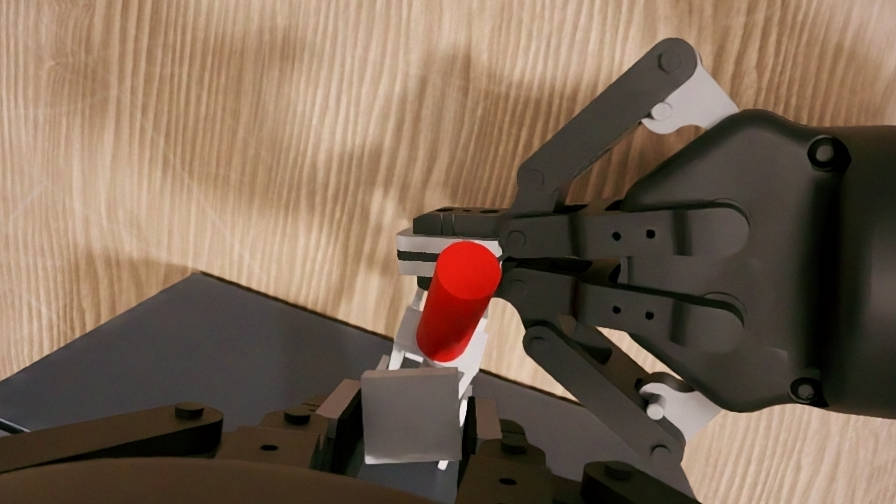

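>>> {"name": "execute_actions", "arguments": {
  "actions": [
    {"rows":[[0,0,0,-0.001,0,0,0,-1,1,0,-0.001,0,0.001,0,0,-1,-0.32,-0.5]],"steps":15}
  ],
  "pictures": false
}}

>>> {"name": "execute_actions", "arguments": {
  "actions": [
    {"rows":[[0,0,0,-0.0003,0,0,0,-1,1,0,0,0,0.0002,0,0,-1,-0.32,-0.5]],"steps":15}
  ],
  "pictures": false
}}

>>> {"name": "execute_actions", "arguments": {
  "actions": [
    {"rows":[[0,0,0,-0.0003,0,0,0,-1,1,0,0,0,0.0002,0,0,-1,-0.32,-0.5]],"steps":15}
  ],
  "pictures": false
}}

>>> {"name": "execute_actions", "arguments": {
  "actions": [
    {"rows":[[0,0,0,-0.0003,0,0,0,-1,1,0,0,0,0.0002,0,0,-1,-0.32,-0.5]],"steps":15}
  ],
  "pictures": false
}}

>>> {"name": "execute_actions", "arguments": {
  "actions": [
    {"rows":[[0,0,0,-0.0003,0,0,0,-1,1,0,0,0,0.0002,0,0,-1,-0.32,-0.5]],"steps":15}
  ],
  "pictures": false
}}

>>> {"name": "execute_actions", "arguments": {
  "actions": [
    {"rows":[[0,0,0,-0.0003,0,0,0,-1,1,0,0,0,0.0002,0,0,-1,-0.32,-0.5]],"steps":15}
  ],
  "pictures": false
}}

>>> {"name": "execute_actions", "arguments": {
  "actions": [
    {"rows":[[0,0,0,-0.0003,0,0,0,-1,1,0,0,0,0.0002,0,0,-1,-0.32,-0.5]],"steps":15}
  ],
  "pictures": false
}}

>>> {"name": "execute_actions", "arguments": {
  "actions": [
    {"rows":[[0,0,0,-0.0003,0,0,0,-1,1,0,0,0,0.0002,0,0,-1,-0.32,-0.5]],"steps":15}
  ],
  "pictures": false
}}

>>> {"name": "execute_actions", "arguments": {
  "actions": [
    {"rows":[[0,0,0,-0.0003,0,0,0,-1,1,0,0,0,0.0002,0,0,-1,-0.32,-0.5]],"steps":15}
  ],
  "pictures": false
}}

>>> {"name": "execute_actions", "arguments": {
  "actions": [
    {"rows":[[0,0,0,-0.0003,0,0,0,-1,1,0,0,0,0.0002,0,0,-1,-0.32,-0.5]],"steps":15}
  ],
  "pictures": false
}}

>>> {"name": "execute_actions", "arguments": {
  "actions": [
    {"rows":[[0,0,0,-0.0003,0,0,0,-1,1,0,0,0,0.0002,0,0,-1,-0.32,-0.5]],"steps":15}
  ],
  "pictures": false
}}

>>> {"name": "execute_actions", "arguments": {
  "actions": [
    {"rows":[[0,0,0,-0.0003,0,0,0,-1,1,0,0,0,0.0002,0,0,-1,-0.32,-0.5]],"steps":15}
  ],
  "pictures": false
}}

>>> {"name": "execute_actions", "arguments": {
  "actions": [
    {"rows":[[0,0,0,-0.0003,0,0,0,-1,1,0,0,0,0.0002,0,0,-1,-0.32,-0.5]],"steps":15}
  ],
  "pictures": false
}}

>>> {"name": "execute_actions", "arguments": {
  "actions": [
    {"rows":[[0,0,0,-0.0003,0,0,0,-1,1,0,0,0,0.0002,0,0,-1,-0.32,-0.5]],"steps":15}
  ],
  "pictures": false
}}

>>> {"name": "execute_actions", "arguments": {
  "actions": [
    {"rows":[[0,0,0,-0.0003,0,0,0,-1,1,0,0,0,0.0002,0,0,-1,-0.32,-0.5]],"steps":15}
  ],
  "pictures": false
}}

>>> {"name": "execute_actions", "arguments": {
  "actions": [
    {"rows":[[0,0,0,-0.0003,0,0,0,-1,1,0,0,0,0.0002,0,0,-1,-0.32,-0.5]],"steps":15}
  ],
  "pictures": false
}}

>>> {"name": "execute_actions", "arguments": {
  "actions": [
    {"rows":[[0,0,0,-0.0003,0,0,0,-1,1,0,0,0,0.0002,0,0,-1,-0.32,-0.5]],"steps":15}
  ],
  "pictures": false
}}

>>> {"name": "execute_actions", "arguments": {
  "actions": [
    {"rows":[[0,0,0,-0.0003,0,0,0,-1,1,0,0,0,0.0002,0,0,-1,-0.32,-0.5]],"steps":15}
  ],
  "pictures": false
}}

>>> {"name": "execute_actions", "arguments": {
  "actions": [
    {"rows":[[0,0,0,-0.0003,0,0,0,-1,1,0,0,0,0.0002,0,0,-1,-0.32,-0.5]],"steps":15}
  ],
  "pictures": false
}}

>>> {"name": "execute_actions", "arguments": {
  "actions": [
    {"rows":[[0,0,0,-0.0003,0,0,0,-1,1,0,0,0,0.0002,0,0,-1,-0.32,-0.5]],"steps":15}
  ],
  "pictures": false
}}

>>> {"name": "execute_actions", "arguments": {
  "actions": [
    {"rows":[[0,0,0,-0.0003,0,0,0,-1,1,0,0,0,0.0002,0,0,-1,-0.32,-0.5]],"steps":15}
  ],
  "pictures": false
}}

>>> {"name": "execute_actions", "arguments": {
  "actions": [
    {"rows":[[0,0,0,-0.0003,0,0,0,-1,1,0,0,0,0.0002,0,0,-1,-0.32,-0.5]],"steps":15}
  ],
  "pictures": false
}}

>>> {"name": "execute_actions", "arguments": {
  "actions": [
    {"rows":[[0,0,0,-0.0003,0,0,0,-1,1,0,0,0,0.0002,0,0,-1,-0.32,-0.5]],"steps":15}
  ],
  "pictures": false
}}

>>> {"name": "execute_actions", "arguments": {
  "actions": [
    {"rows":[[0,0,0,-0.0003,0,0,0,-1,1,0,0,0,0.0002,0,0,-1,-0.32,-0.5]],"steps":15}
  ],
  "pictures": false
}}

>>> {"name": "execute_actions", "arguments": {
  "actions": [
    {"rows":[[0,0,0,-0.0003,0,0,0,-1,1,0,0,0,0.0002,0,0,-1,-0.32,-0.5]],"steps":15}
  ],
  "pictures": false
}}

Scene clock: 107.77 s of 9600.00 s.
left_arm: end_effector_position=(+0.4690, +0.0328, +0.1480) position_measured_pct=91.7 end_effector_quat_wxyz=(+0.350, +0.647, -0.502, +0.454) | right_arm: end_effector_position=(+0.4935, +0.0360, +0.2258) position_measured_pct=65.9 end_effector_quat_wxyz=(+0.112, +0.337, +0.934, +0.029)
Joint positions: left_arm=[ 0.361  0.886 -0.002  1.917  1.862  1.102  1.913] | right_arm=[-0.709  0.505  0.002  1.473  0.2    1.016  0.048]
Joint velocities: left_arm=[ 0.001  0.     0.    -0.001  0.    -0.001  0.   ] | right_arm=[ 0.    -0.001 -0.001  0.001  0.     0.    -1.159]
Joint torques (N m, as the joint torque sensors report them, + toward a larger angle): left_arm=[  0.17 -20.7    2.06  -4.74   0.87   2.69   0.  ] | right_arm=[ -0.4  -18.88   0.28  -7.94   0.32  -0.66  -0.12]
Motor temperatures (°C, as the motors report them): left_arm=[29 34 24 25 33 38 45] | right_arm=[30 27 27 26 29 28 34]
Steps of this call (steps 1 to 30: the robot went on to your last target; steps 31 to 337: nothing new was sent; steps 338 to 352: all 15 steps of this action). Readings (joint positions | what the end effector reports):
338: left_arm=[0.361 0.885 -0.002 1.918 1.862 1.102 1.913] | right_arm=[-0.710 0.506 0.001 1.471 0.200 1.015 0.552] | left_arm position_measured_pct=91.7 | right_arm position_measured_pct=65.9
339: left_arm=[0.361 0.886 -0.002 1.918 1.862 1.102 1.913] | right_arm=[-0.710 0.506 0.001 1.471 0.200 1.015 0.543] | left_arm position_measured_pct=91.7 | right_arm position_measured_pct=65.9
341: left_arm=[0.361 0.886 -0.002 1.917 1.862 1.102 1.913] | right_arm=[-0.710 0.505 0.001 1.472 0.200 1.015 0.492] | left_arm position_measured_pct=91.7 | right_arm position_measured_pct=65.9
345: left_arm=[0.361 0.886 -0.002 1.917 1.862 1.102 1.913] | right_arm=[-0.709 0.505 0.002 1.472 0.200 1.016 0.332] | left_arm position_measured_pct=91.7 | right_arm position_measured_pct=65.9
352: the state above

Scene clock: 108.27 s of 9600.00 s.
left_arm: end_effector_position=(+0.4690, +0.0328, +0.1480) position_measured_pct=91.7 end_effector_quat_wxyz=(+0.350, +0.647, -0.502, +0.454) | right_arm: end_effector_position=(+0.4934, +0.0357, +0.2257) position_measured_pct=65.9 end_effector_quat_wxyz=(+0.098, +0.600, +0.792, +0.060)
Joint positions: left_arm=[ 0.362  0.886 -0.002  1.917  1.862  1.102  1.913] | right_arm=[-0.709  0.505  0.002  1.473  0.2    1.016 -0.555]
Joint velocities: left_arm=[ 0.001  0.    -0.    -0.    -0.     0.    -0.001] | right_arm=[ 0.    -0.     0.    -0.002  0.001  0.    -1.216]
Joint torques (N m, as the joint torque sensors report them, + toward a larger angle): left_arm=[  0.29 -20.1    2.07  -4.7    0.81   2.92   0.13] | right_arm=[ -0.36 -18.79  -0.18  -8.36   0.49  -0.72  -0.1 ]
Motor temperatures (°C, as the motors report them): left_arm=[29 34 24 25 33 38 45] | right_arm=[30 27 27 26 29 28 34]
Steps of this call (steps 1 to 15: all 15 steps of this action). Readings (joint positions | what the end effector reports):
1: left_arm=[0.362 0.886 -0.002 1.917 1.862 1.102 1.913] | right_arm=[-0.709 0.505 0.002 1.473 0.200 1.016 0.011] | left_arm position_measured_pct=91.7 | right_arm position_measured_pct=65.9
2: left_arm=[0.362 0.886 -0.002 1.917 1.862 1.102 1.913] | right_arm=[-0.709 0.505 0.002 1.473 0.200 1.016 -0.027] | left_arm position_measured_pct=91.7 | right_arm position_measured_pct=65.9
4: left_arm=[0.362 0.886 -0.002 1.917 1.862 1.102 1.913] | right_arm=[-0.709 0.505 0.002 1.473 0.200 1.016 -0.108] | left_arm position_measured_pct=91.7 | right_arm position_measured_pct=65.9
8: left_arm=[0.362 0.886 -0.002 1.917 1.862 1.102 1.913] | right_arm=[-0.709 0.505 0.002 1.473 0.200 1.016 -0.271] | left_arm position_measured_pct=91.7 | right_arm position_measured_pct=65.9
15: the state above

Scene clock: 108.77 s of 9600.00 s.
left_arm: end_effector_position=(+0.4690, +0.0328, +0.1479) position_measured_pct=91.7 end_effector_quat_wxyz=(+0.350, +0.647, -0.502, +0.454) | right_arm: end_effector_position=(+0.4934, +0.0355, +0.2255) position_measured_pct=65.9 end_effector_quat_wxyz=(+0.076, +0.810, +0.575, +0.087)
Joint positions: left_arm=[ 0.362  0.886 -0.002  1.917  1.862  1.102  1.913] | right_arm=[-0.709  0.505  0.002  1.473  0.2    1.016 -1.165]
Joint velocities: left_arm=[ 0.    -0.     0.     0.001 -0.     0.001 -0.001] | right_arm=[ 0.    -0.     0.     0.002  0.001  0.001 -1.217]
Joint torques (N m, as the joint torque sensors report them, + toward a larger angle): left_arm=[ -0.11 -20.49   2.05  -4.59   0.74   2.63  -0.12] | right_arm=[ -0.14 -18.88   0.11  -8.29   0.55  -0.77   0.44]
Motor temperatures (°C, as the motors report them): left_arm=[29 34 24 25 33 38 45] | right_arm=[30 27 27 26 29 28 34]
Steps of this call (steps 1 to 15: all 15 steps of this action). Readings (joint positions | what the end effector reports):
1: left_arm=[0.362 0.886 -0.002 1.917 1.862 1.102 1.913] | right_arm=[-0.709 0.505 0.002 1.473 0.200 1.016 -0.596] | left_arm position_measured_pct=91.7 | right_arm position_measured_pct=65.9
2: left_arm=[0.362 0.886 -0.002 1.917 1.862 1.102 1.913] | right_arm=[-0.709 0.505 0.002 1.473 0.200 1.016 -0.637] | left_arm position_measured_pct=91.7 | right_arm position_measured_pct=65.9
4: left_arm=[0.362 0.886 -0.002 1.917 1.862 1.102 1.913] | right_arm=[-0.709 0.505 0.002 1.473 0.200 1.016 -0.718] | left_arm position_measured_pct=91.7 | right_arm position_measured_pct=65.9
8: left_arm=[0.362 0.886 -0.002 1.917 1.862 1.102 1.913] | right_arm=[-0.709 0.505 0.002 1.473 0.200 1.016 -0.880] | left_arm position_measured_pct=91.7 | right_arm position_measured_pct=65.9
15: the state above

Scene clock: 109.27 s of 9600.00 s.
left_arm: end_effector_position=(+0.4690, +0.0328, +0.1479) position_measured_pct=91.7 end_effector_quat_wxyz=(+0.350, +0.647, -0.502, +0.454) | right_arm: end_effector_position=(+0.4932, +0.0356, +0.2254) position_measured_pct=65.9 end_effector_quat_wxyz=(+0.046, +0.945, +0.306, +0.105)
Joint positions: left_arm=[ 0.362  0.886 -0.002  1.917  1.862  1.102  1.913] | right_arm=[-0.709  0.505  0.002  1.473  0.2    1.016 -1.775]
Joint velocities: left_arm=[ 0.001  0.     0.    -0.    -0.    -0.002  0.001] | right_arm=[-0.001 -0.    -0.002 -0.    -0.001 -0.002 -1.218]
Joint torques (N m, as the joint torque sensors report them, + toward a larger angle): left_arm=[  0.18 -20.08   1.9   -4.47   0.85   2.55   0.17] | right_arm=[ -0.15 -18.74   0.19  -7.88   0.59  -0.52  -0.04]
Motor temperatures (°C, as the motors report them): left_arm=[29 34 24 25 33 38 45] | right_arm=[30 27 27 26 29 28 34]
Steps of this call (steps 1 to 15: all 15 steps of this action). Readings (joint positions | what the end effector reports):
1: left_arm=[0.362 0.886 -0.002 1.917 1.862 1.102 1.913] | right_arm=[-0.709 0.505 0.002 1.473 0.200 1.016 -1.206] | left_arm position_measured_pct=91.7 | right_arm position_measured_pct=65.9
2: left_arm=[0.362 0.886 -0.002 1.917 1.862 1.102 1.913] | right_arm=[-0.709 0.505 0.002 1.473 0.200 1.016 -1.246] | left_arm position_measured_pct=91.7 | right_arm position_measured_pct=65.9
4: left_arm=[0.362 0.886 -0.002 1.917 1.862 1.102 1.913] | right_arm=[-0.709 0.505 0.002 1.473 0.200 1.016 -1.328] | left_arm position_measured_pct=91.7 | right_arm position_measured_pct=65.9
8: left_arm=[0.362 0.886 -0.002 1.917 1.862 1.102 1.913] | right_arm=[-0.709 0.505 0.002 1.474 0.200 1.016 -1.490] | left_arm position_measured_pct=91.7 | right_arm position_measured_pct=65.9
15: the state above

Scene clock: 109.77 s of 9600.00 s.
left_arm: end_effector_position=(+0.4690, +0.0327, +0.1479) position_measured_pct=91.7 end_effector_quat_wxyz=(+0.350, +0.647, -0.502, +0.454) | right_arm: end_effector_position=(+0.4930, +0.0362, +0.2254) position_measured_pct=65.9 end_effector_quat_wxyz=(+0.012, +0.993, +0.008, +0.114)
Joint positions: left_arm=[ 0.362  0.886 -0.002  1.917  1.861  1.102  1.913] | right_arm=[-0.71   0.505  0.001  1.473  0.2    1.015 -2.385]
Joint velocities: left_arm=[-0.    -0.     0.    -0.     0.    -0.001  0.   ] | right_arm=[-0.001 -0.    -0.002 -0.    -0.001 -0.001 -1.218]
Joint torques (N m, as the joint torque sensors report them, + toward a larger angle): left_arm=[  0.14 -20.65   1.93  -4.78   0.82   2.71   0.07] | right_arm=[  0.03 -18.91   0.99  -7.88   0.71  -0.3   -0.15]
Motor temperatures (°C, as the motors report them): left_arm=[29 34 24 25 33 38 45] | right_arm=[30 27 27 26 29 28 34]
Steps of this call (steps 1 to 15: all 15 steps of this action). Readings (joint positions | what the end effector reports):
1: left_arm=[0.362 0.886 -0.002 1.917 1.862 1.102 1.913] | right_arm=[-0.709 0.505 0.002 1.473 0.200 1.016 -1.816] | left_arm position_measured_pct=91.7 | right_arm position_measured_pct=65.9
2: left_arm=[0.362 0.886 -0.002 1.917 1.862 1.102 1.913] | right_arm=[-0.709 0.505 0.002 1.473 0.200 1.016 -1.856] | left_arm position_measured_pct=91.7 | right_arm position_measured_pct=65.9
4: left_arm=[0.362 0.886 -0.002 1.917 1.862 1.102 1.913] | right_arm=[-0.709 0.505 0.002 1.473 0.200 1.016 -1.938] | left_arm position_measured_pct=91.7 | right_arm position_measured_pct=65.9
8: left_arm=[0.362 0.886 -0.002 1.917 1.861 1.102 1.913] | right_arm=[-0.709 0.505 0.001 1.473 0.200 1.016 -2.100] | left_arm position_measured_pct=91.7 | right_arm position_measured_pct=65.9
15: the state above

Scene clock: 110.27 s of 9600.00 s.
left_arm: end_effector_position=(+0.4691, +0.0327, +0.1478) position_measured_pct=91.7 end_effector_quat_wxyz=(+0.350, +0.647, -0.502, +0.454) | right_arm: end_effector_position=(+0.4928, +0.0364, +0.2253) position_measured_pct=65.9 end_effector_quat_wxyz=(-0.023, +0.950, -0.290, +0.113)
Joint positions: left_arm=[ 0.362  0.886 -0.002  1.916  1.861  1.101  1.913] | right_arm=[-0.71   0.505  0.001  1.473  0.2    1.015 -2.995]
Joint velocities: left_arm=[ 0.    -0.     0.    -0.    -0.    -0.001  0.   ] | right_arm=[-0.    -0.001  0.001 -0.    -0.001 -0.002 -1.219]
Joint torques (N m, as the joint torque sensors report them, + toward a larger angle): left_arm=[  0.14 -20.6    2.07  -4.63   1.02   2.79  -0.1 ] | right_arm=[ -0.08 -18.92   0.17  -8.2    0.55  -0.52   0.08]
Motor temperatures (°C, as the motors report them): left_arm=[29 34 24 25 33 38 45] | right_arm=[30 27 27 26 29 28 34]
Steps of this call (steps 1 to 15: all 15 steps of this action). Readings (joint positions | what the end effector reports):
1: left_arm=[0.362 0.886 -0.002 1.917 1.861 1.102 1.913] | right_arm=[-0.710 0.505 0.001 1.473 0.200 1.016 -2.425] | left_arm position_measured_pct=91.7 | right_arm position_measured_pct=65.9
2: left_arm=[0.362 0.886 -0.002 1.917 1.861 1.102 1.913] | right_arm=[-0.710 0.505 0.001 1.473 0.200 1.016 -2.466] | left_arm position_measured_pct=91.7 | right_arm position_measured_pct=65.9
4: left_arm=[0.362 0.886 -0.002 1.916 1.861 1.102 1.913] | right_arm=[-0.710 0.505 0.001 1.473 0.200 1.016 -2.547] | left_arm position_measured_pct=91.7 | right_arm position_measured_pct=65.9
8: left_arm=[0.362 0.886 -0.002 1.916 1.861 1.101 1.913] | right_arm=[-0.710 0.505 0.001 1.474 0.200 1.015 -2.710] | left_arm position_measured_pct=91.7 | right_arm position_measured_pct=65.9
15: the state above

Scene clock: 110.77 s of 9600.00 s.
left_arm: end_effector_position=(+0.4690, +0.0327, +0.1477) position_measured_pct=91.7 end_effector_quat_wxyz=(+0.350, +0.647, -0.503, +0.454) | right_arm: end_effector_position=(+0.4928, +0.0365, +0.2253) position_measured_pct=65.9 end_effector_quat_wxyz=(-0.056, +0.819, -0.562, +0.100)
Joint positions: left_arm=[ 0.362  0.886 -0.002  1.916  1.861  1.101  1.913] | right_arm=[-0.71   0.505  0.001  1.473  0.2    1.015 -3.605]
Joint velocities: left_arm=[-0.001 -0.     0.    -0.    -0.     0.002  0.002] | right_arm=[ 0.     0.     0.001  0.    -0.    -0.001 -1.22 ]
Joint torques (N m, as the joint torque sensors report them, + toward a larger angle): left_arm=[  0.35 -20.41   2.19  -4.36   0.93   2.64   0.07] | right_arm=[ -0.21 -18.55   0.17  -8.08   0.72  -0.53  -0.03]
Motor temperatures (°C, as the motors report them): left_arm=[29 34 24 25 33 38 45] | right_arm=[30 27 27 26 29 28 34]
Steps of this call (steps 1 to 15: all 15 steps of this action). Readings (joint positions | what the end effector reports):
1: left_arm=[0.362 0.886 -0.002 1.916 1.861 1.101 1.913] | right_arm=[-0.710 0.505 0.001 1.473 0.200 1.015 -3.035] | left_arm position_measured_pct=91.7 | right_arm position_measured_pct=65.9
2: left_arm=[0.362 0.886 -0.002 1.916 1.861 1.101 1.913] | right_arm=[-0.710 0.505 0.001 1.473 0.200 1.015 -3.076] | left_arm position_measured_pct=91.7 | right_arm position_measured_pct=65.9
4: left_arm=[0.362 0.886 -0.002 1.916 1.861 1.101 1.913] | right_arm=[-0.710 0.505 0.001 1.473 0.200 1.015 -3.157] | left_arm position_measured_pct=91.7 | right_arm position_measured_pct=65.9
8: left_arm=[0.362 0.886 -0.002 1.916 1.861 1.101 1.913] | right_arm=[-0.710 0.505 0.001 1.473 0.200 1.015 -3.320] | left_arm position_measured_pct=91.7 | right_arm position_measured_pct=65.9
15: the state above

Scene clock: 111.27 s of 9600.00 s.
left_arm: end_effector_position=(+0.4691, +0.0327, +0.1477) position_measured_pct=91.7 end_effector_quat_wxyz=(+0.350, +0.647, -0.503, +0.454) | right_arm: end_effector_position=(+0.4929, +0.0365, +0.2253) position_measured_pct=65.9 end_effector_quat_wxyz=(+0.084, -0.612, +0.782, -0.079)
Joint positions: left_arm=[ 0.362  0.886 -0.002  1.916  1.861  1.101  1.913] | right_arm=[-0.71   0.505  0.001  1.473  0.2    1.015 -4.215]
Joint velocities: left_arm=[-0.    -0.     0.     0.     0.     0.    -0.001] | right_arm=[ 0.    -0.001 -0.    -0.    -0.001  0.001 -1.221]
Joint torques (N m, as the joint torque sensors report them, + toward a larger angle): left_arm=[  0.11 -20.87   1.93  -4.49   0.85   2.64   0.01] | right_arm=[ -0.7  -18.37  -0.43  -8.24   0.57  -0.63  -0.28]
Motor temperatures (°C, as the motors report them): left_arm=[29 34 24 25 33 38 45] | right_arm=[30 27 27 26 29 28 34]
Steps of this call (steps 1 to 15: all 15 steps of this action). Readings (joint positions | what the end effector reports):
1: left_arm=[0.362 0.886 -0.002 1.916 1.861 1.101 1.913] | right_arm=[-0.710 0.505 0.001 1.473 0.200 1.015 -3.645] | left_arm position_measured_pct=91.7 | right_arm position_measured_pct=65.9
2: left_arm=[0.362 0.886 -0.002 1.916 1.861 1.101 1.913] | right_arm=[-0.710 0.505 0.001 1.473 0.200 1.015 -3.686] | left_arm position_measured_pct=91.7 | right_arm position_measured_pct=65.9
4: left_arm=[0.362 0.886 -0.002 1.916 1.861 1.101 1.913] | right_arm=[-0.710 0.505 0.001 1.473 0.200 1.015 -3.767] | left_arm position_measured_pct=91.7 | right_arm position_measured_pct=65.9
8: left_arm=[0.362 0.886 -0.002 1.916 1.861 1.101 1.913] | right_arm=[-0.710 0.505 0.001 1.473 0.200 1.015 -3.930] | left_arm position_measured_pct=91.7 | right_arm position_measured_pct=65.9
15: the state above

Scene clock: 111.77 s of 9600.00 s.
left_arm: end_effector_position=(+0.4691, +0.0326, +0.1477) position_measured_pct=91.7 end_effector_quat_wxyz=(+0.350, +0.647, -0.503, +0.454) | right_arm: end_effector_position=(+0.4928, +0.0363, +0.2252) position_measured_pct=65.9 end_effector_quat_wxyz=(+0.103, -0.349, +0.930, -0.050)
Joint positions: left_arm=[ 0.362  0.887 -0.002  1.916  1.861  1.101  1.913] | right_arm=[-0.71   0.505  0.001  1.474  0.2    1.015 -4.825]
Joint velocities: left_arm=[-0.     0.    -0.     0.    -0.     0.001 -0.001] | right_arm=[ 0.    -0.    -0.001 -0.     0.001  0.    -1.219]
Joint torques (N m, as the joint torque sensors report them, + toward a larger angle): left_arm=[  0.5  -20.52   1.75  -4.47   0.94   2.76   0.07] | right_arm=[  0.1  -18.29  -0.16  -8.38   0.3   -0.54  -0.27]
Motor temperatures (°C, as the motors report them): left_arm=[29 34 24 25 33 38 45] | right_arm=[30 27 27 26 29 28 34]
Steps of this call (steps 1 to 15: all 15 steps of this action). Readings (joint positions | what the end effector reports):
1: left_arm=[0.362 0.886 -0.002 1.916 1.861 1.101 1.913] | right_arm=[-0.710 0.505 0.001 1.473 0.200 1.015 -4.255] | left_arm position_measured_pct=91.7 | right_arm position_measured_pct=65.9
2: left_arm=[0.362 0.887 -0.002 1.916 1.861 1.101 1.913] | right_arm=[-0.710 0.505 0.001 1.474 0.200 1.015 -4.296] | left_arm position_measured_pct=91.7 | right_arm position_measured_pct=65.9
4: left_arm=[0.362 0.887 -0.002 1.916 1.861 1.101 1.913] | right_arm=[-0.710 0.505 0.001 1.474 0.200 1.015 -4.377] | left_arm position_measured_pct=91.7 | right_arm position_measured_pct=65.9
8: left_arm=[0.362 0.887 -0.002 1.916 1.861 1.101 1.913] | right_arm=[-0.710 0.505 0.001 1.474 0.200 1.015 -4.540] | left_arm position_measured_pct=91.7 | right_arm position_measured_pct=65.9
15: the state above

Scene clock: 112.27 s of 9600.00 s.
left_arm: end_effector_position=(+0.4691, +0.0326, +0.1476) position_measured_pct=91.7 end_effector_quat_wxyz=(+0.350, +0.647, -0.503, +0.454) | right_arm: end_effector_position=(+0.4927, +0.0361, +0.2251) position_measured_pct=65.9 end_effector_quat_wxyz=(+0.114, -0.054, +0.992, -0.017)
Joint positions: left_arm=[ 0.362  0.887 -0.002  1.916  1.861  1.101  1.913] | right_arm=[-0.71   0.505  0.001  1.474  0.2    1.015 -5.435]
Joint velocities: left_arm=[ 0.    -0.001 -0.     0.     0.     0.    -0.001] | right_arm=[-0.     0.     0.001  0.001  0.002 -0.    -1.219]
Joint torques (N m, as the joint torque sensors report them, + toward a larger angle): left_arm=[  0.03 -20.67   1.98  -4.72   0.83   2.81   0.15] | right_arm=[ -0.3  -18.65  -0.05  -8.05   0.4   -0.56  -0.29]
Motor temperatures (°C, as the motors report them): left_arm=[29 35 24 25 33 38 45] | right_arm=[30 27 27 26 29 28 34]
Steps of this call (steps 1 to 15: all 15 steps of this action). Readings (joint positions | what the end effector reports):
1: left_arm=[0.362 0.887 -0.002 1.916 1.861 1.101 1.913] | right_arm=[-0.710 0.505 0.001 1.474 0.200 1.015 -4.865] | left_arm position_measured_pct=91.7 | right_arm position_measured_pct=65.9
2: left_arm=[0.362 0.887 -0.002 1.916 1.861 1.101 1.913] | right_arm=[-0.710 0.505 0.001 1.474 0.200 1.015 -4.906] | left_arm position_measured_pct=91.7 | right_arm position_measured_pct=65.9
4: left_arm=[0.362 0.887 -0.002 1.916 1.861 1.101 1.913] | right_arm=[-0.710 0.505 0.001 1.474 0.200 1.015 -4.987] | left_arm position_measured_pct=91.7 | right_arm position_measured_pct=65.9
8: left_arm=[0.362 0.887 -0.002 1.916 1.861 1.101 1.913] | right_arm=[-0.710 0.505 0.001 1.474 0.200 1.015 -5.150] | left_arm position_measured_pct=91.7 | right_arm position_measured_pct=65.9
15: the state above

Scene clock: 112.77 s of 9600.00 s.
left_arm: end_effector_position=(+0.4691, +0.0326, +0.1476) position_measured_pct=91.7 end_effector_quat_wxyz=(+0.350, +0.647, -0.503, +0.454) | right_arm: end_effector_position=(+0.4926, +0.0360, +0.2250) position_measured_pct=65.9 end_effector_quat_wxyz=(+0.113, +0.247, +0.962, +0.017)
Joint positions: left_arm=[ 0.362  0.887 -0.002  1.916  1.861  1.101  1.913] | right_arm=[-0.71   0.505  0.001  1.474  0.2    1.015 -6.045]
Joint velocities: left_arm=[-0.     0.     0.     0.     0.    -0.002  0.   ] | right_arm=[-0.001 -0.001 -0.002  0.     0.002  0.001 -1.219]
Joint torques (N m, as the joint torque sensors report them, + toward a larger angle): left_arm=[  0.15 -20.55   1.95  -4.24   0.74   2.64  -0.03] | right_arm=[ -0.15 -18.69  -0.05  -8.27   0.34  -0.49  -0.07]
Motor temperatures (°C, as the motors report them): left_arm=[29 35 24 25 33 38 45] | right_arm=[30 27 27 26 29 28 34]
Steps of this call (steps 1 to 15: all 15 steps of this action). Readings (joint positions | what the end effector reports):
1: left_arm=[0.362 0.887 -0.002 1.916 1.861 1.101 1.913] | right_arm=[-0.710 0.505 0.001 1.474 0.200 1.015 -5.476] | left_arm position_measured_pct=91.7 | right_arm position_measured_pct=65.9
2: left_arm=[0.362 0.887 -0.002 1.916 1.861 1.101 1.913] | right_arm=[-0.710 0.505 0.001 1.474 0.200 1.015 -5.516] | left_arm position_measured_pct=91.7 | right_arm position_measured_pct=65.9
4: left_arm=[0.362 0.887 -0.002 1.916 1.861 1.101 1.913] | right_arm=[-0.710 0.505 0.001 1.474 0.200 1.015 -5.598] | left_arm position_measured_pct=91.7 | right_arm position_measured_pct=65.9
8: left_arm=[0.362 0.887 -0.002 1.916 1.861 1.101 1.913] | right_arm=[-0.710 0.505 0.001 1.474 0.200 1.015 -5.760] | left_arm position_measured_pct=91.7 | right_arm position_measured_pct=65.9
15: the state above

Scene clock: 113.27 s of 9600.00 s.
left_arm: end_effector_position=(+0.4691, +0.0326, +0.1476) position_measured_pct=91.7 end_effector_quat_wxyz=(+0.350, +0.647, -0.503, +0.454) | right_arm: end_effector_position=(+0.4924, +0.0361, +0.2248) position_measured_pct=65.9 end_effector_quat_wxyz=(+0.103, +0.524, +0.844, +0.051)
Joint positions: left_arm=[ 0.362  0.887 -0.002  1.915  1.861  1.101  1.913] | right_arm=[-0.71   0.505  0.001  1.475  0.2    1.015 -6.655]
Joint velocities: left_arm=[-0.     0.    -0.     0.001 -0.     0.001  0.001] | right_arm=[-0.001  0.    -0.001  0.001  0.     0.    -1.22 ]
Joint torques (N m, as the joint torque sensors report them, + toward a larger angle): left_arm=[  0.08 -20.16   2.14  -4.33   0.71   2.75   0.03] | right_arm=[ -0.31 -18.58   0.01  -8.24   0.66  -0.45  -0.41]
Motor temperatures (°C, as the motors report them): left_arm=[29 35 24 25 33 38 45] | right_arm=[30 27 27 26 29 28 34]
Steps of this call (steps 1 to 15: all 15 steps of this action). Readings (joint positions | what the end effector reports):
1: left_arm=[0.362 0.887 -0.002 1.916 1.861 1.101 1.913] | right_arm=[-0.710 0.505 0.001 1.474 0.200 1.015 -6.086] | left_arm position_measured_pct=91.7 | right_arm position_measured_pct=65.9
2: left_arm=[0.362 0.887 -0.002 1.916 1.861 1.101 1.913] | right_arm=[-0.710 0.505 0.001 1.474 0.200 1.015 -6.126] | left_arm position_measured_pct=91.7 | right_arm position_measured_pct=65.9
4: left_arm=[0.362 0.887 -0.002 1.915 1.861 1.101 1.913] | right_arm=[-0.710 0.505 0.001 1.474 0.200 1.015 -6.208] | left_arm position_measured_pct=91.7 | right_arm position_measured_pct=65.9
8: left_arm=[0.362 0.887 -0.002 1.915 1.861 1.101 1.913] | right_arm=[-0.710 0.505 0.001 1.475 0.200 1.015 -6.370] | left_arm position_measured_pct=91.7 | right_arm position_measured_pct=65.9
15: the state above

Scene clock: 113.77 s of 9600.00 s.
left_arm: end_effector_position=(+0.4692, +0.0325, +0.1475) position_measured_pct=91.7 end_effector_quat_wxyz=(+0.350, +0.647, -0.503, +0.454) | right_arm: end_effector_position=(+0.4923, +0.0362, +0.2247) position_measured_pct=65.9 end_effector_quat_wxyz=(+0.083, +0.753, +0.648, +0.079)
Joint positions: left_arm=[ 0.362  0.887 -0.002  1.915  1.861  1.101  1.913] | right_arm=[-0.71   0.505  0.001  1.475  0.2    1.015 -7.265]
Joint velocities: left_arm=[ 0.001 -0.    -0.     0.001 -0.    -0.002  0.001] | right_arm=[ 0.     0.001  0.001  0.002 -0.001 -0.002 -1.221]
Joint torques (N m, as the joint torque sensors report them, + toward a larger angle): left_arm=[  0.33 -20.56   2.02  -4.74   0.94   2.66   0.3 ] | right_arm=[ -0.17 -18.63  -0.06  -8.12   0.69  -0.63   0.12]
Motor temperatures (°C, as the motors report them): left_arm=[29 35 24 25 33 38 45] | right_arm=[30 27 27 26 29 28 34]
Steps of this call (steps 1 to 15: all 15 steps of this action). Readings (joint positions | what the end effector reports):
1: left_arm=[0.362 0.887 -0.002 1.915 1.861 1.101 1.913] | right_arm=[-0.710 0.505 0.001 1.475 0.200 1.015 -6.696] | left_arm position_measured_pct=91.7 | right_arm position_measured_pct=65.9
2: left_arm=[0.362 0.887 -0.002 1.915 1.861 1.101 1.913] | right_arm=[-0.710 0.505 0.001 1.475 0.200 1.015 -6.736] | left_arm position_measured_pct=91.7 | right_arm position_measured_pct=65.9
4: left_arm=[0.362 0.887 -0.002 1.915 1.861 1.101 1.913] | right_arm=[-0.710 0.505 0.001 1.475 0.200 1.015 -6.818] | left_arm position_measured_pct=91.7 | right_arm position_measured_pct=65.9
8: left_arm=[0.362 0.887 -0.002 1.915 1.861 1.101 1.913] | right_arm=[-0.710 0.505 0.001 1.475 0.200 1.015 -6.980] | left_arm position_measured_pct=91.7 | right_arm position_measured_pct=65.9
15: the state above

Scene clock: 114.27 s of 9600.00 s.
left_arm: end_effector_position=(+0.4692, +0.0325, +0.1475) position_measured_pct=91.7 end_effector_quat_wxyz=(+0.350, +0.647, -0.503, +0.454) | right_arm: end_effector_position=(+0.4921, +0.0364, +0.2246) position_measured_pct=65.9 end_effector_quat_wxyz=(+0.055, +0.913, +0.392, +0.100)
Joint positions: left_arm=[ 0.362  0.887 -0.002  1.915  1.861  1.101  1.913] | right_arm=[-0.71   0.506  0.001  1.475  0.199  1.015 -7.875]
Joint velocities: left_arm=[-0.    -0.     0.    -0.    -0.     0.001  0.001] | right_arm=[ 0.     0.     0.     0.001 -0.001 -0.001 -1.219]
Joint torques (N m, as the joint torque sensors report them, + toward a larger angle): left_arm=[ -0.17 -20.23   2.04  -4.     0.79   2.65  -0.05] | right_arm=[  0.19 -18.78   0.3   -8.05   0.51  -0.67   0.35]
Motor temperatures (°C, as the motors report them): left_arm=[29 35 24 25 33 38 45] | right_arm=[30 27 27 26 29 28 34]
Steps of this call (steps 1 to 15: all 15 steps of this action). Readings (joint positions | what the end effector reports):
1: left_arm=[0.362 0.887 -0.002 1.915 1.861 1.101 1.913] | right_arm=[-0.710 0.505 0.001 1.475 0.200 1.015 -7.306] | left_arm position_measured_pct=91.7 | right_arm position_measured_pct=65.9
2: left_arm=[0.362 0.887 -0.002 1.915 1.861 1.101 1.913] | right_arm=[-0.710 0.505 0.001 1.475 0.200 1.015 -7.346] | left_arm position_measured_pct=91.7 | right_arm position_measured_pct=65.9
4: left_arm=[0.362 0.887 -0.002 1.915 1.861 1.101 1.913] | right_arm=[-0.710 0.505 0.001 1.475 0.199 1.015 -7.428] | left_arm position_measured_pct=91.7 | right_arm position_measured_pct=65.9
8: left_arm=[0.362 0.887 -0.002 1.915 1.861 1.101 1.913] | right_arm=[-0.710 0.505 0.001 1.475 0.199 1.015 -7.590] | left_arm position_measured_pct=91.7 | right_arm position_measured_pct=65.9
15: the state above

Scene clock: 114.77 s of 9600.00 s.
left_arm: end_effector_position=(+0.4692, +0.0325, +0.1475) position_measured_pct=91.7 end_effector_quat_wxyz=(+0.350, +0.647, -0.503, +0.454) | right_arm: end_effector_position=(+0.4919, +0.0367, +0.2246) position_measured_pct=65.9 end_effector_quat_wxyz=(+0.022, +0.988, +0.099, +0.112)
Joint positions: left_arm=[ 0.362  0.887 -0.002  1.915  1.86   1.101  1.913] | right_arm=[-0.711  0.506  0.     1.475  0.199  1.015 -8.485]
Joint velocities: left_arm=[-0.001  0.    -0.    -0.    -0.     0.     0.   ] | right_arm=[-0.    -0.     0.     0.003 -0.    -0.001 -1.219]
Joint torques (N m, as the joint torque sensors report them, + toward a larger angle): left_arm=[  0.15 -20.36   2.08  -4.58   0.94   2.67  -0.04] | right_arm=[  0.17 -18.46   0.45  -7.43   0.52  -0.35   0.08]
Motor temperatures (°C, as the motors report them): left_arm=[29 35 24 25 33 38 45] | right_arm=[30 27 27 26 29 28 34]
Steps of this call (steps 1 to 15: all 15 steps of this action). Readings (joint positions | what the end effector reports):
1: left_arm=[0.362 0.887 -0.002 1.915 1.861 1.101 1.913] | right_arm=[-0.710 0.506 0.001 1.475 0.199 1.015 -7.916] | left_arm position_measured_pct=91.7 | right_arm position_measured_pct=65.9
2: left_arm=[0.362 0.887 -0.002 1.915 1.861 1.101 1.913] | right_arm=[-0.710 0.506 0.001 1.475 0.199 1.015 -7.956] | left_arm position_measured_pct=91.7 | right_arm position_measured_pct=65.9
4: left_arm=[0.362 0.887 -0.002 1.915 1.860 1.101 1.913] | right_arm=[-0.710 0.506 0.001 1.475 0.199 1.015 -8.038] | left_arm position_measured_pct=91.7 | right_arm position_measured_pct=65.9
8: left_arm=[0.362 0.887 -0.002 1.915 1.860 1.101 1.913] | right_arm=[-0.710 0.506 0.000 1.475 0.199 1.015 -8.200] | left_arm position_measured_pct=91.7 | right_arm position_measured_pct=65.9
15: the state above

Scene clock: 115.27 s of 9600.00 s.
left_arm: end_effector_position=(+0.4692, +0.0324, +0.1475) position_measured_pct=91.7 end_effector_quat_wxyz=(+0.350, +0.647, -0.503, +0.454) | right_arm: end_effector_position=(+0.4918, +0.0368, +0.2245) position_measured_pct=65.9 end_effector_quat_wxyz=(-0.012, +0.973, -0.202, +0.113)
Joint positions: left_arm=[ 0.362  0.887 -0.002  1.915  1.86   1.101  1.913] | right_arm=[-0.711  0.506  0.     1.475  0.199  1.015 -9.095]
Joint velocities: left_arm=[ 0.    -0.    -0.     0.001 -0.    -0.001 -0.001] | right_arm=[-0.    -0.    -0.001 -0.     0.     0.001 -1.22 ]
Joint torques (N m, as the joint torque sensors report them, + toward a larger angle): left_arm=[  0.23 -20.7    1.94  -4.38   0.71   2.52  -0.03] | right_arm=[ -0.3  -19.08  -0.07  -7.96   0.61  -0.62  -0.11]
Motor temperatures (°C, as the motors report them): left_arm=[29 35 24 25 33 38 45] | right_arm=[30 27 27 26 29 28 34]
Steps of this call (steps 1 to 15: all 15 steps of this action). Readings (joint positions | what the end effector reports):
1: left_arm=[0.362 0.887 -0.002 1.915 1.860 1.101 1.913] | right_arm=[-0.711 0.506 0.000 1.475 0.199 1.015 -8.526] | left_arm position_measured_pct=91.7 | right_arm position_measured_pct=65.9
2: left_arm=[0.362 0.887 -0.002 1.915 1.860 1.101 1.913] | right_arm=[-0.711 0.506 0.000 1.475 0.199 1.015 -8.566] | left_arm position_measured_pct=91.7 | right_arm position_measured_pct=65.9
4: left_arm=[0.362 0.887 -0.002 1.915 1.860 1.101 1.913] | right_arm=[-0.711 0.506 0.000 1.475 0.199 1.015 -8.648] | left_arm position_measured_pct=91.7 | right_arm position_measured_pct=65.9
8: left_arm=[0.362 0.887 -0.002 1.915 1.860 1.101 1.913] | right_arm=[-0.711 0.506 0.000 1.475 0.199 1.015 -8.810] | left_arm position_measured_pct=91.7 | right_arm position_measured_pct=65.9
15: the state above

Scene clock: 115.77 s of 9600.00 s.
left_arm: end_effector_position=(+0.4693, +0.0324, +0.1474) position_measured_pct=91.7 end_effector_quat_wxyz=(+0.350, +0.647, -0.503, +0.454) | right_arm: end_effector_position=(+0.4918, +0.0370, +0.2245) position_measured_pct=65.9 end_effector_quat_wxyz=(-0.046, +0.867, -0.485, +0.104)
Joint positions: left_arm=[ 0.362  0.887 -0.002  1.915  1.86   1.101  1.913] | right_arm=[-0.711  0.506  0.     1.475  0.199  1.014 -9.705]
Joint velocities: left_arm=[ 0.001 -0.    -0.    -0.001  0.     0.    -0.   ] | right_arm=[ 0.     0.     0.001  0.     0.001 -0.    -1.219]
Joint torques (N m, as the joint torque sensors report them, + toward a larger angle): left_arm=[  0.31 -20.53   1.95  -4.33   1.04   2.61   0.02] | right_arm=[ -0.4  -18.6    0.11  -8.26   0.63  -0.39   0.41]
Motor temperatures (°C, as the motors report them): left_arm=[29 35 24 25 33 38 45] | right_arm=[30 27 27 26 29 28 34]
Steps of this call (steps 1 to 15: all 15 steps of this action). Readings (joint positions | what the end effector reports):
1: left_arm=[0.362 0.887 -0.002 1.915 1.860 1.101 1.913] | right_arm=[-0.711 0.506 0.000 1.475 0.199 1.015 -9.136] | left_arm position_measured_pct=91.7 | right_arm position_measured_pct=65.9
2: left_arm=[0.362 0.887 -0.002 1.915 1.860 1.101 1.913] | right_arm=[-0.711 0.506 0.000 1.475 0.199 1.015 -9.176] | left_arm position_measured_pct=91.7 | right_arm position_measured_pct=65.9
4: left_arm=[0.362 0.887 -0.002 1.915 1.860 1.101 1.913] | right_arm=[-0.711 0.506 0.000 1.475 0.199 1.015 -9.258] | left_arm position_measured_pct=91.7 | right_arm position_measured_pct=65.9
8: left_arm=[0.362 0.887 -0.002 1.915 1.860 1.101 1.913] | right_arm=[-0.711 0.506 0.000 1.475 0.199 1.015 -9.420] | left_arm position_measured_pct=91.7 | right_arm position_measured_pct=65.9
15: the state above

Scene clock: 116.27 s of 9600.00 s.
left_arm: end_effector_position=(+0.4693, +0.0324, +0.1474) position_measured_pct=91.7 end_effector_quat_wxyz=(+0.350, +0.647, -0.503, +0.454) | right_arm: end_effector_position=(+0.4919, +0.0370, +0.2245) position_measured_pct=65.9 end_effector_quat_wxyz=(-0.075, +0.682, -0.723, +0.086)
Joint positions: left_arm=[ 0.362  0.887 -0.002  1.914  1.86   1.101  1.913] | right_arm=[ -0.711   0.506   0.      1.475   0.199   1.014 -10.315]
Joint velocities: left_arm=[ 0.001  0.     0.     0.     0.    -0.001 -0.   ] | right_arm=[ 0.    -0.001 -0.    -0.001  0.001 -0.    -1.221]
Joint torques (N m, as the joint torque sensors report them, + toward a larger angle): left_arm=[  0.19 -20.37   1.92  -4.29   0.74   2.6    0.1 ] | right_arm=[  0.12 -18.42  -0.28  -7.63   0.62  -0.26  -0.25]
Motor temperatures (°C, as the motors report them): left_arm=[29 35 24 25 33 38 45] | right_arm=[30 27 27 26 29 28 34]
Steps of this call (steps 1 to 15: all 15 steps of this action). Readings (joint positions | what the end effector reports):
1: left_arm=[0.362 0.887 -0.002 1.915 1.860 1.101 1.913] | right_arm=[-0.711 0.506 0.000 1.475 0.199 1.014 -9.746] | left_arm position_measured_pct=91.7 | right_arm position_measured_pct=65.9
2: left_arm=[0.362 0.887 -0.002 1.914 1.860 1.101 1.913] | right_arm=[-0.711 0.506 0.000 1.475 0.199 1.014 -9.787] | left_arm position_measured_pct=91.7 | right_arm position_measured_pct=65.9
4: left_arm=[0.362 0.887 -0.002 1.914 1.860 1.101 1.913] | right_arm=[-0.711 0.506 0.000 1.475 0.199 1.014 -9.868] | left_arm position_measured_pct=91.7 | right_arm position_measured_pct=65.9
8: left_arm=[0.362 0.887 -0.002 1.914 1.860 1.101 1.913] | right_arm=[-0.711 0.506 0.000 1.475 0.199 1.014 -10.031] | left_arm position_measured_pct=91.7 | right_arm position_measured_pct=65.9
15: the state above

Scene clock: 116.77 s of 9600.00 s.
left_arm: end_effector_position=(+0.4692, +0.0324, +0.1473) position_measured_pct=91.7 end_effector_quat_wxyz=(+0.350, +0.647, -0.503, +0.454) | right_arm: end_effector_position=(+0.4921, +0.0369, +0.2246) position_measured_pct=65.9 end_effector_quat_wxyz=(+0.098, -0.433, +0.894, -0.059)
Joint positions: left_arm=[ 0.362  0.888 -0.002  1.914  1.86   1.101  1.913] | right_arm=[ -0.711   0.506   0.      1.475   0.199   1.014 -10.925]
Joint velocities: left_arm=[-0.    -0.    -0.     0.001 -0.    -0.001 -0.001] | right_arm=[ 0.    -0.     0.001  0.002  0.002  0.001 -1.221]
Joint torques (N m, as the joint torque sensors report them, + toward a larger angle): left_arm=[  0.07 -20.45   1.93  -4.51   0.95   2.69   0.  ] | right_arm=[ -0.5  -18.35  -0.18  -8.23   0.36  -0.46   0.07]
Motor temperatures (°C, as the motors report them): left_arm=[29 35 24 25 33 38 45] | right_arm=[30 27 27 26 29 28 34]
Steps of this call (steps 1 to 15: all 15 steps of this action). Readings (joint positions | what the end effector reports):
1: left_arm=[0.362 0.887 -0.002 1.914 1.860 1.101 1.913] | right_arm=[-0.711 0.506 0.000 1.475 0.199 1.014 -10.356] | left_arm position_measured_pct=91.7 | right_arm position_measured_pct=65.9
2: left_arm=[0.362 0.887 -0.002 1.914 1.860 1.101 1.913] | right_arm=[-0.711 0.506 0.000 1.475 0.199 1.014 -10.397] | left_arm position_measured_pct=91.7 | right_arm position_measured_pct=65.9
4: left_arm=[0.362 0.887 -0.002 1.914 1.860 1.101 1.913] | right_arm=[-0.711 0.506 0.000 1.475 0.199 1.014 -10.478] | left_arm position_measured_pct=91.7 | right_arm position_measured_pct=65.9
8: left_arm=[0.362 0.887 -0.002 1.914 1.860 1.101 1.913] | right_arm=[-0.711 0.506 0.000 1.475 0.199 1.014 -10.641] | left_arm position_measured_pct=91.7 | right_arm position_measured_pct=65.9
15: the state above

Scene clock: 117.27 s of 9600.00 s.
left_arm: end_effector_position=(+0.4692, +0.0324, +0.1472) position_measured_pct=91.7 end_effector_quat_wxyz=(+0.350, +0.647, -0.503, +0.454) | right_arm: end_effector_position=(+0.4923, +0.0366, +0.2246) position_measured_pct=65.9 end_effector_quat_wxyz=(+0.111, -0.144, +0.983, -0.027)
Joint positions: left_arm=[ 0.362  0.888 -0.002  1.914  1.86   1.101  1.913] | right_arm=[ -0.71    0.506   0.001   1.475   0.2     1.014 -11.535]
Joint velocities: left_arm=[0.    0.    0.    0.    0.    0.    0.001] | right_arm=[ 0.    -0.     0.     0.001 -0.     0.    -1.219]
Joint torques (N m, as the joint torque sensors report them, + toward a larger angle): left_arm=[  0.22 -20.73   1.99  -4.7    0.78   2.72   0.  ] | right_arm=[ -0.54 -18.6   -0.26  -8.11   0.26  -0.31  -0.13]
Motor temperatures (°C, as the motors report them): left_arm=[29 35 24 25 33 38 45] | right_arm=[30 27 27 26 29 28 34]
Steps of this call (steps 1 to 15: all 15 steps of this action). Readings (joint positions | what the end effector reports):
1: left_arm=[0.362 0.888 -0.002 1.914 1.860 1.101 1.913] | right_arm=[-0.711 0.506 0.000 1.475 0.199 1.014 -10.966] | left_arm position_measured_pct=91.7 | right_arm position_measured_pct=65.9
2: left_arm=[0.362 0.888 -0.002 1.914 1.860 1.101 1.913] | right_arm=[-0.711 0.506 0.000 1.475 0.199 1.014 -11.007] | left_arm position_measured_pct=91.7 | right_arm position_measured_pct=65.9
4: left_arm=[0.362 0.888 -0.002 1.914 1.860 1.101 1.913] | right_arm=[-0.711 0.506 0.000 1.475 0.199 1.014 -11.088] | left_arm position_measured_pct=91.7 | right_arm position_measured_pct=65.9
8: left_arm=[0.362 0.888 -0.002 1.914 1.860 1.101 1.913] | right_arm=[-0.710 0.506 0.000 1.475 0.200 1.014 -11.251] | left_arm position_measured_pct=91.7 | right_arm position_measured_pct=65.9
15: the state above

Scene clock: 117.77 s of 9600.00 s.
left_arm: end_effector_position=(+0.4692, +0.0323, +0.1471) position_measured_pct=91.7 end_effector_quat_wxyz=(+0.350, +0.647, -0.503, +0.454) | right_arm: end_effector_position=(+0.4924, +0.0362, +0.2245) position_measured_pct=65.9 end_effector_quat_wxyz=(+0.114, +0.158, +0.981, +0.007)
Joint positions: left_arm=[ 0.362  0.888 -0.002  1.914  1.86   1.101  1.913] | right_arm=[ -0.71    0.506   0.001   1.475   0.2     1.014 -12.145]
Joint velocities: left_arm=[ 0.     0.    -0.    -0.     0.001 -0.001  0.   ] | right_arm=[-0.     0.001 -0.001  0.001 -0.001  0.001 -1.223]
Joint torques (N m, as the joint torque sensors report them, + toward a larger angle): left_arm=[  0.25 -20.49   2.17  -4.55   0.78   2.75   0.05] | right_arm=[  0.06 -18.7    0.    -8.42   0.53  -0.36  -0.1 ]
Motor temperatures (°C, as the motors report them): left_arm=[29 35 24 25 33 38 45] | right_arm=[30 27 27 26 29 28 34]
Steps of this call (steps 1 to 15: all 15 steps of this action). Readings (joint positions | what the end effector reports):
1: left_arm=[0.362 0.888 -0.002 1.914 1.860 1.101 1.913] | right_arm=[-0.710 0.506 0.001 1.475 0.200 1.014 -11.576] | left_arm position_measured_pct=91.7 | right_arm position_measured_pct=65.9
2: left_arm=[0.362 0.888 -0.002 1.914 1.860 1.101 1.913] | right_arm=[-0.710 0.506 0.001 1.475 0.200 1.014 -11.617] | left_arm position_measured_pct=91.7 | right_arm position_measured_pct=65.9
4: left_arm=[0.362 0.888 -0.002 1.914 1.860 1.101 1.913] | right_arm=[-0.710 0.506 0.001 1.475 0.200 1.014 -11.698] | left_arm position_measured_pct=91.7 | right_arm position_measured_pct=65.9
8: left_arm=[0.362 0.888 -0.002 1.914 1.860 1.101 1.913] | right_arm=[-0.710 0.506 0.001 1.475 0.200 1.014 -11.861] | left_arm position_measured_pct=91.7 | right_arm position_measured_pct=65.9
15: the state above

Scene clock: 118.27 s of 9600.00 s.
left_arm: end_effector_position=(+0.4692, +0.0323, +0.1471) position_measured_pct=91.7 end_effector_quat_wxyz=(+0.350, +0.647, -0.504, +0.454) | right_arm: end_effector_position=(+0.4923, +0.0360, +0.2244) position_measured_pct=65.9 end_effector_quat_wxyz=(+0.107, +0.445, +0.888, +0.041)
Joint positions: left_arm=[ 0.362  0.888 -0.002  1.914  1.86   1.101  1.913] | right_arm=[ -0.71    0.506   0.001   1.476   0.2     1.014 -12.755]
Joint velocities: left_arm=[ 0.001  0.    -0.    -0.001 -0.    -0.     0.   ] | right_arm=[-0.     0.001 -0.001 -0.002 -0.    -0.    -1.22 ]
Joint torques (N m, as the joint torque sensors report them, + toward a larger angle): left_arm=[  0.15 -20.8    2.06  -4.61   0.88   2.47   0.25] | right_arm=[ -0.51 -18.97   0.28  -8.11   0.51  -0.58   0.27]
Motor temperatures (°C, as the motors report them): left_arm=[29 35 24 25 33 38 45] | right_arm=[30 27 27 26 29 28 34]
Steps of this call (steps 1 to 15: all 15 steps of this action). Readings (joint positions | what the end effector reports):
1: left_arm=[0.362 0.888 -0.002 1.914 1.860 1.101 1.913] | right_arm=[-0.710 0.506 0.001 1.475 0.200 1.014 -12.186] | left_arm position_measured_pct=91.7 | right_arm position_measured_pct=65.9
2: left_arm=[0.362 0.888 -0.002 1.914 1.860 1.101 1.913] | right_arm=[-0.710 0.506 0.001 1.475 0.200 1.014 -12.227] | left_arm position_measured_pct=91.7 | right_arm position_measured_pct=65.9
4: left_arm=[0.362 0.888 -0.002 1.914 1.860 1.101 1.913] | right_arm=[-0.710 0.506 0.001 1.476 0.200 1.014 -12.308] | left_arm position_measured_pct=91.7 | right_arm position_measured_pct=65.9
8: left_arm=[0.362 0.888 -0.002 1.914 1.860 1.101 1.913] | right_arm=[-0.710 0.506 0.001 1.476 0.200 1.014 -12.471] | left_arm position_measured_pct=91.7 | right_arm position_measured_pct=65.9
15: the state above

Scene clock: 118.77 s of 9600.00 s.
left_arm: end_effector_position=(+0.4693, +0.0323, +0.1471) position_measured_pct=91.7 end_effector_quat_wxyz=(+0.350, +0.647, -0.504, +0.454) | right_arm: end_effector_position=(+0.4922, +0.0359, +0.2242) position_measured_pct=65.9 end_effector_quat_wxyz=(+0.090, +0.691, +0.714, +0.071)
Joint positions: left_arm=[ 0.362  0.888 -0.002  1.914  1.86   1.101  1.913] | right_arm=[ -0.71    0.506   0.001   1.476   0.2     1.014 -13.366]
Joint velocities: left_arm=[ 0.    -0.    -0.     0.001 -0.    -0.    -0.   ] | right_arm=[-0.     0.001 -0.001 -0.    -0.    -0.    -1.22 ]
Joint torques (N m, as the joint torque sensors report them, + toward a larger angle): left_arm=[  0.22 -20.28   2.22  -4.26   0.91   2.53  -0.03] | right_arm=[ -0.19 -18.76  -0.03  -8.41   0.29  -0.42  -0.21]
Motor temperatures (°C, as the motors report them): left_arm=[29 35 24 25 33 38 45] | right_arm=[30 27 27 26 29 28 34]
Steps of this call (steps 1 to 15: all 15 steps of this action). Readings (joint positions | what the end effector reports):
1: left_arm=[0.362 0.888 -0.002 1.914 1.860 1.101 1.913] | right_arm=[-0.710 0.506 0.001 1.476 0.200 1.014 -12.796] | left_arm position_measured_pct=91.7 | right_arm position_measured_pct=65.9
2: left_arm=[0.362 0.888 -0.002 1.914 1.860 1.101 1.913] | right_arm=[-0.710 0.506 0.001 1.476 0.200 1.014 -12.837] | left_arm position_measured_pct=91.7 | right_arm position_measured_pct=65.9
4: left_arm=[0.362 0.888 -0.002 1.914 1.860 1.101 1.913] | right_arm=[-0.710 0.506 0.001 1.476 0.200 1.014 -12.918] | left_arm position_measured_pct=91.7 | right_arm position_measured_pct=65.9
8: left_arm=[0.362 0.888 -0.002 1.914 1.860 1.101 1.913] | right_arm=[-0.710 0.506 0.001 1.476 0.200 1.014 -13.081] | left_arm position_measured_pct=91.7 | right_arm position_measured_pct=65.9
15: the state above

Scene clock: 119.27 s of 9600.00 s.
left_arm: end_effector_position=(+0.4693, +0.0322, +0.1471) position_measured_pct=91.7 end_effector_quat_wxyz=(+0.350, +0.647, -0.504, +0.454) | right_arm: end_effector_position=(+0.4920, +0.0361, +0.2241) position_measured_pct=65.9 end_effector_quat_wxyz=(+0.064, +0.874, +0.473, +0.094)
Joint positions: left_arm=[ 0.362  0.888 -0.002  1.913  1.859  1.101  1.913] | right_arm=[ -0.71    0.506   0.001   1.476   0.2     1.014 -13.976]
Joint velocities: left_arm=[ 0.001  0.    -0.    -0.     0.    -0.001  0.001] | right_arm=[-0.    -0.    -0.     0.002 -0.001 -0.    -1.219]
Joint torques (N m, as the joint torque sensors report them, + toward a larger angle): left_arm=[  0.14 -20.62   1.85  -4.44   0.82   2.67  -0.11] | right_arm=[ -0.08 -19.     0.08  -8.29   0.3   -0.59   0.1 ]
Motor temperatures (°C, as the motors report them): left_arm=[29 35 24 25 33 38 45] | right_arm=[30 27 27 26 29 28 34]
Steps of this call (steps 1 to 15: all 15 steps of this action). Readings (joint positions | what the end effector reports):
1: left_arm=[0.362 0.888 -0.002 1.914 1.860 1.101 1.913] | right_arm=[-0.710 0.506 0.001 1.476 0.200 1.014 -13.406] | left_arm position_measured_pct=91.7 | right_arm position_measured_pct=65.9
2: left_arm=[0.362 0.888 -0.002 1.914 1.860 1.101 1.913] | right_arm=[-0.710 0.506 0.001 1.476 0.200 1.014 -13.447] | left_arm position_measured_pct=91.7 | right_arm position_measured_pct=65.9
4: left_arm=[0.362 0.888 -0.002 1.914 1.859 1.101 1.913] | right_arm=[-0.710 0.506 0.001 1.476 0.200 1.014 -13.528] | left_arm position_measured_pct=91.7 | right_arm position_measured_pct=65.9
8: left_arm=[0.362 0.888 -0.002 1.913 1.859 1.101 1.913] | right_arm=[-0.710 0.506 0.001 1.476 0.200 1.014 -13.691] | left_arm position_measured_pct=91.7 | right_arm position_measured_pct=65.9
15: the state above

Scene clock: 119.77 s of 9600.00 s.
left_arm: end_effector_position=(+0.4693, +0.0322, +0.1470) position_measured_pct=91.7 end_effector_quat_wxyz=(+0.350, +0.647, -0.504, +0.454) | right_arm: end_effector_position=(+0.4918, +0.0363, +0.2241) position_measured_pct=65.9 end_effector_quat_wxyz=(+0.033, +0.975, +0.189, +0.109)
Joint positions: left_arm=[ 0.363  0.888 -0.002  1.913  1.859  1.101  1.913] | right_arm=[ -0.71    0.506   0.      1.476   0.2     1.014 -14.586]
Joint velocities: left_arm=[-0.    -0.     0.     0.     0.     0.    -0.001] | right_arm=[-0.001  0.    -0.002  0.    -0.001 -0.001 -1.22 ]
Joint torques (N m, as the joint torque sensors report them, + toward a larger angle): left_arm=[  0.28 -20.32   1.87  -4.41   0.82   2.69  -0.15] | right_arm=[  0.01 -18.48   0.06  -8.     0.97  -0.46  -0.09]
Motor temperatures (°C, as the motors report them): left_arm=[29 35 24 25 33 38 45] | right_arm=[30 27 27 26 29 28 34]
Steps of this call (steps 1 to 15: all 15 steps of this action). Readings (joint positions | what the end effector reports):
1: left_arm=[0.362 0.888 -0.002 1.913 1.859 1.101 1.913] | right_arm=[-0.710 0.506 0.001 1.476 0.200 1.014 -14.016] | left_arm position_measured_pct=91.7 | right_arm position_measured_pct=65.9
2: left_arm=[0.362 0.888 -0.002 1.913 1.859 1.101 1.913] | right_arm=[-0.710 0.506 0.001 1.476 0.200 1.014 -14.057] | left_arm position_measured_pct=91.7 | right_arm position_measured_pct=65.9
4: left_arm=[0.363 0.888 -0.002 1.913 1.859 1.101 1.913] | right_arm=[-0.710 0.506 0.001 1.476 0.200 1.014 -14.138] | left_arm position_measured_pct=91.7 | right_arm position_measured_pct=65.9
8: left_arm=[0.363 0.888 -0.002 1.913 1.859 1.101 1.913] | right_arm=[-0.710 0.506 0.001 1.476 0.200 1.014 -14.301] | left_arm position_measured_pct=91.7 | right_arm position_measured_pct=65.9
15: the state above


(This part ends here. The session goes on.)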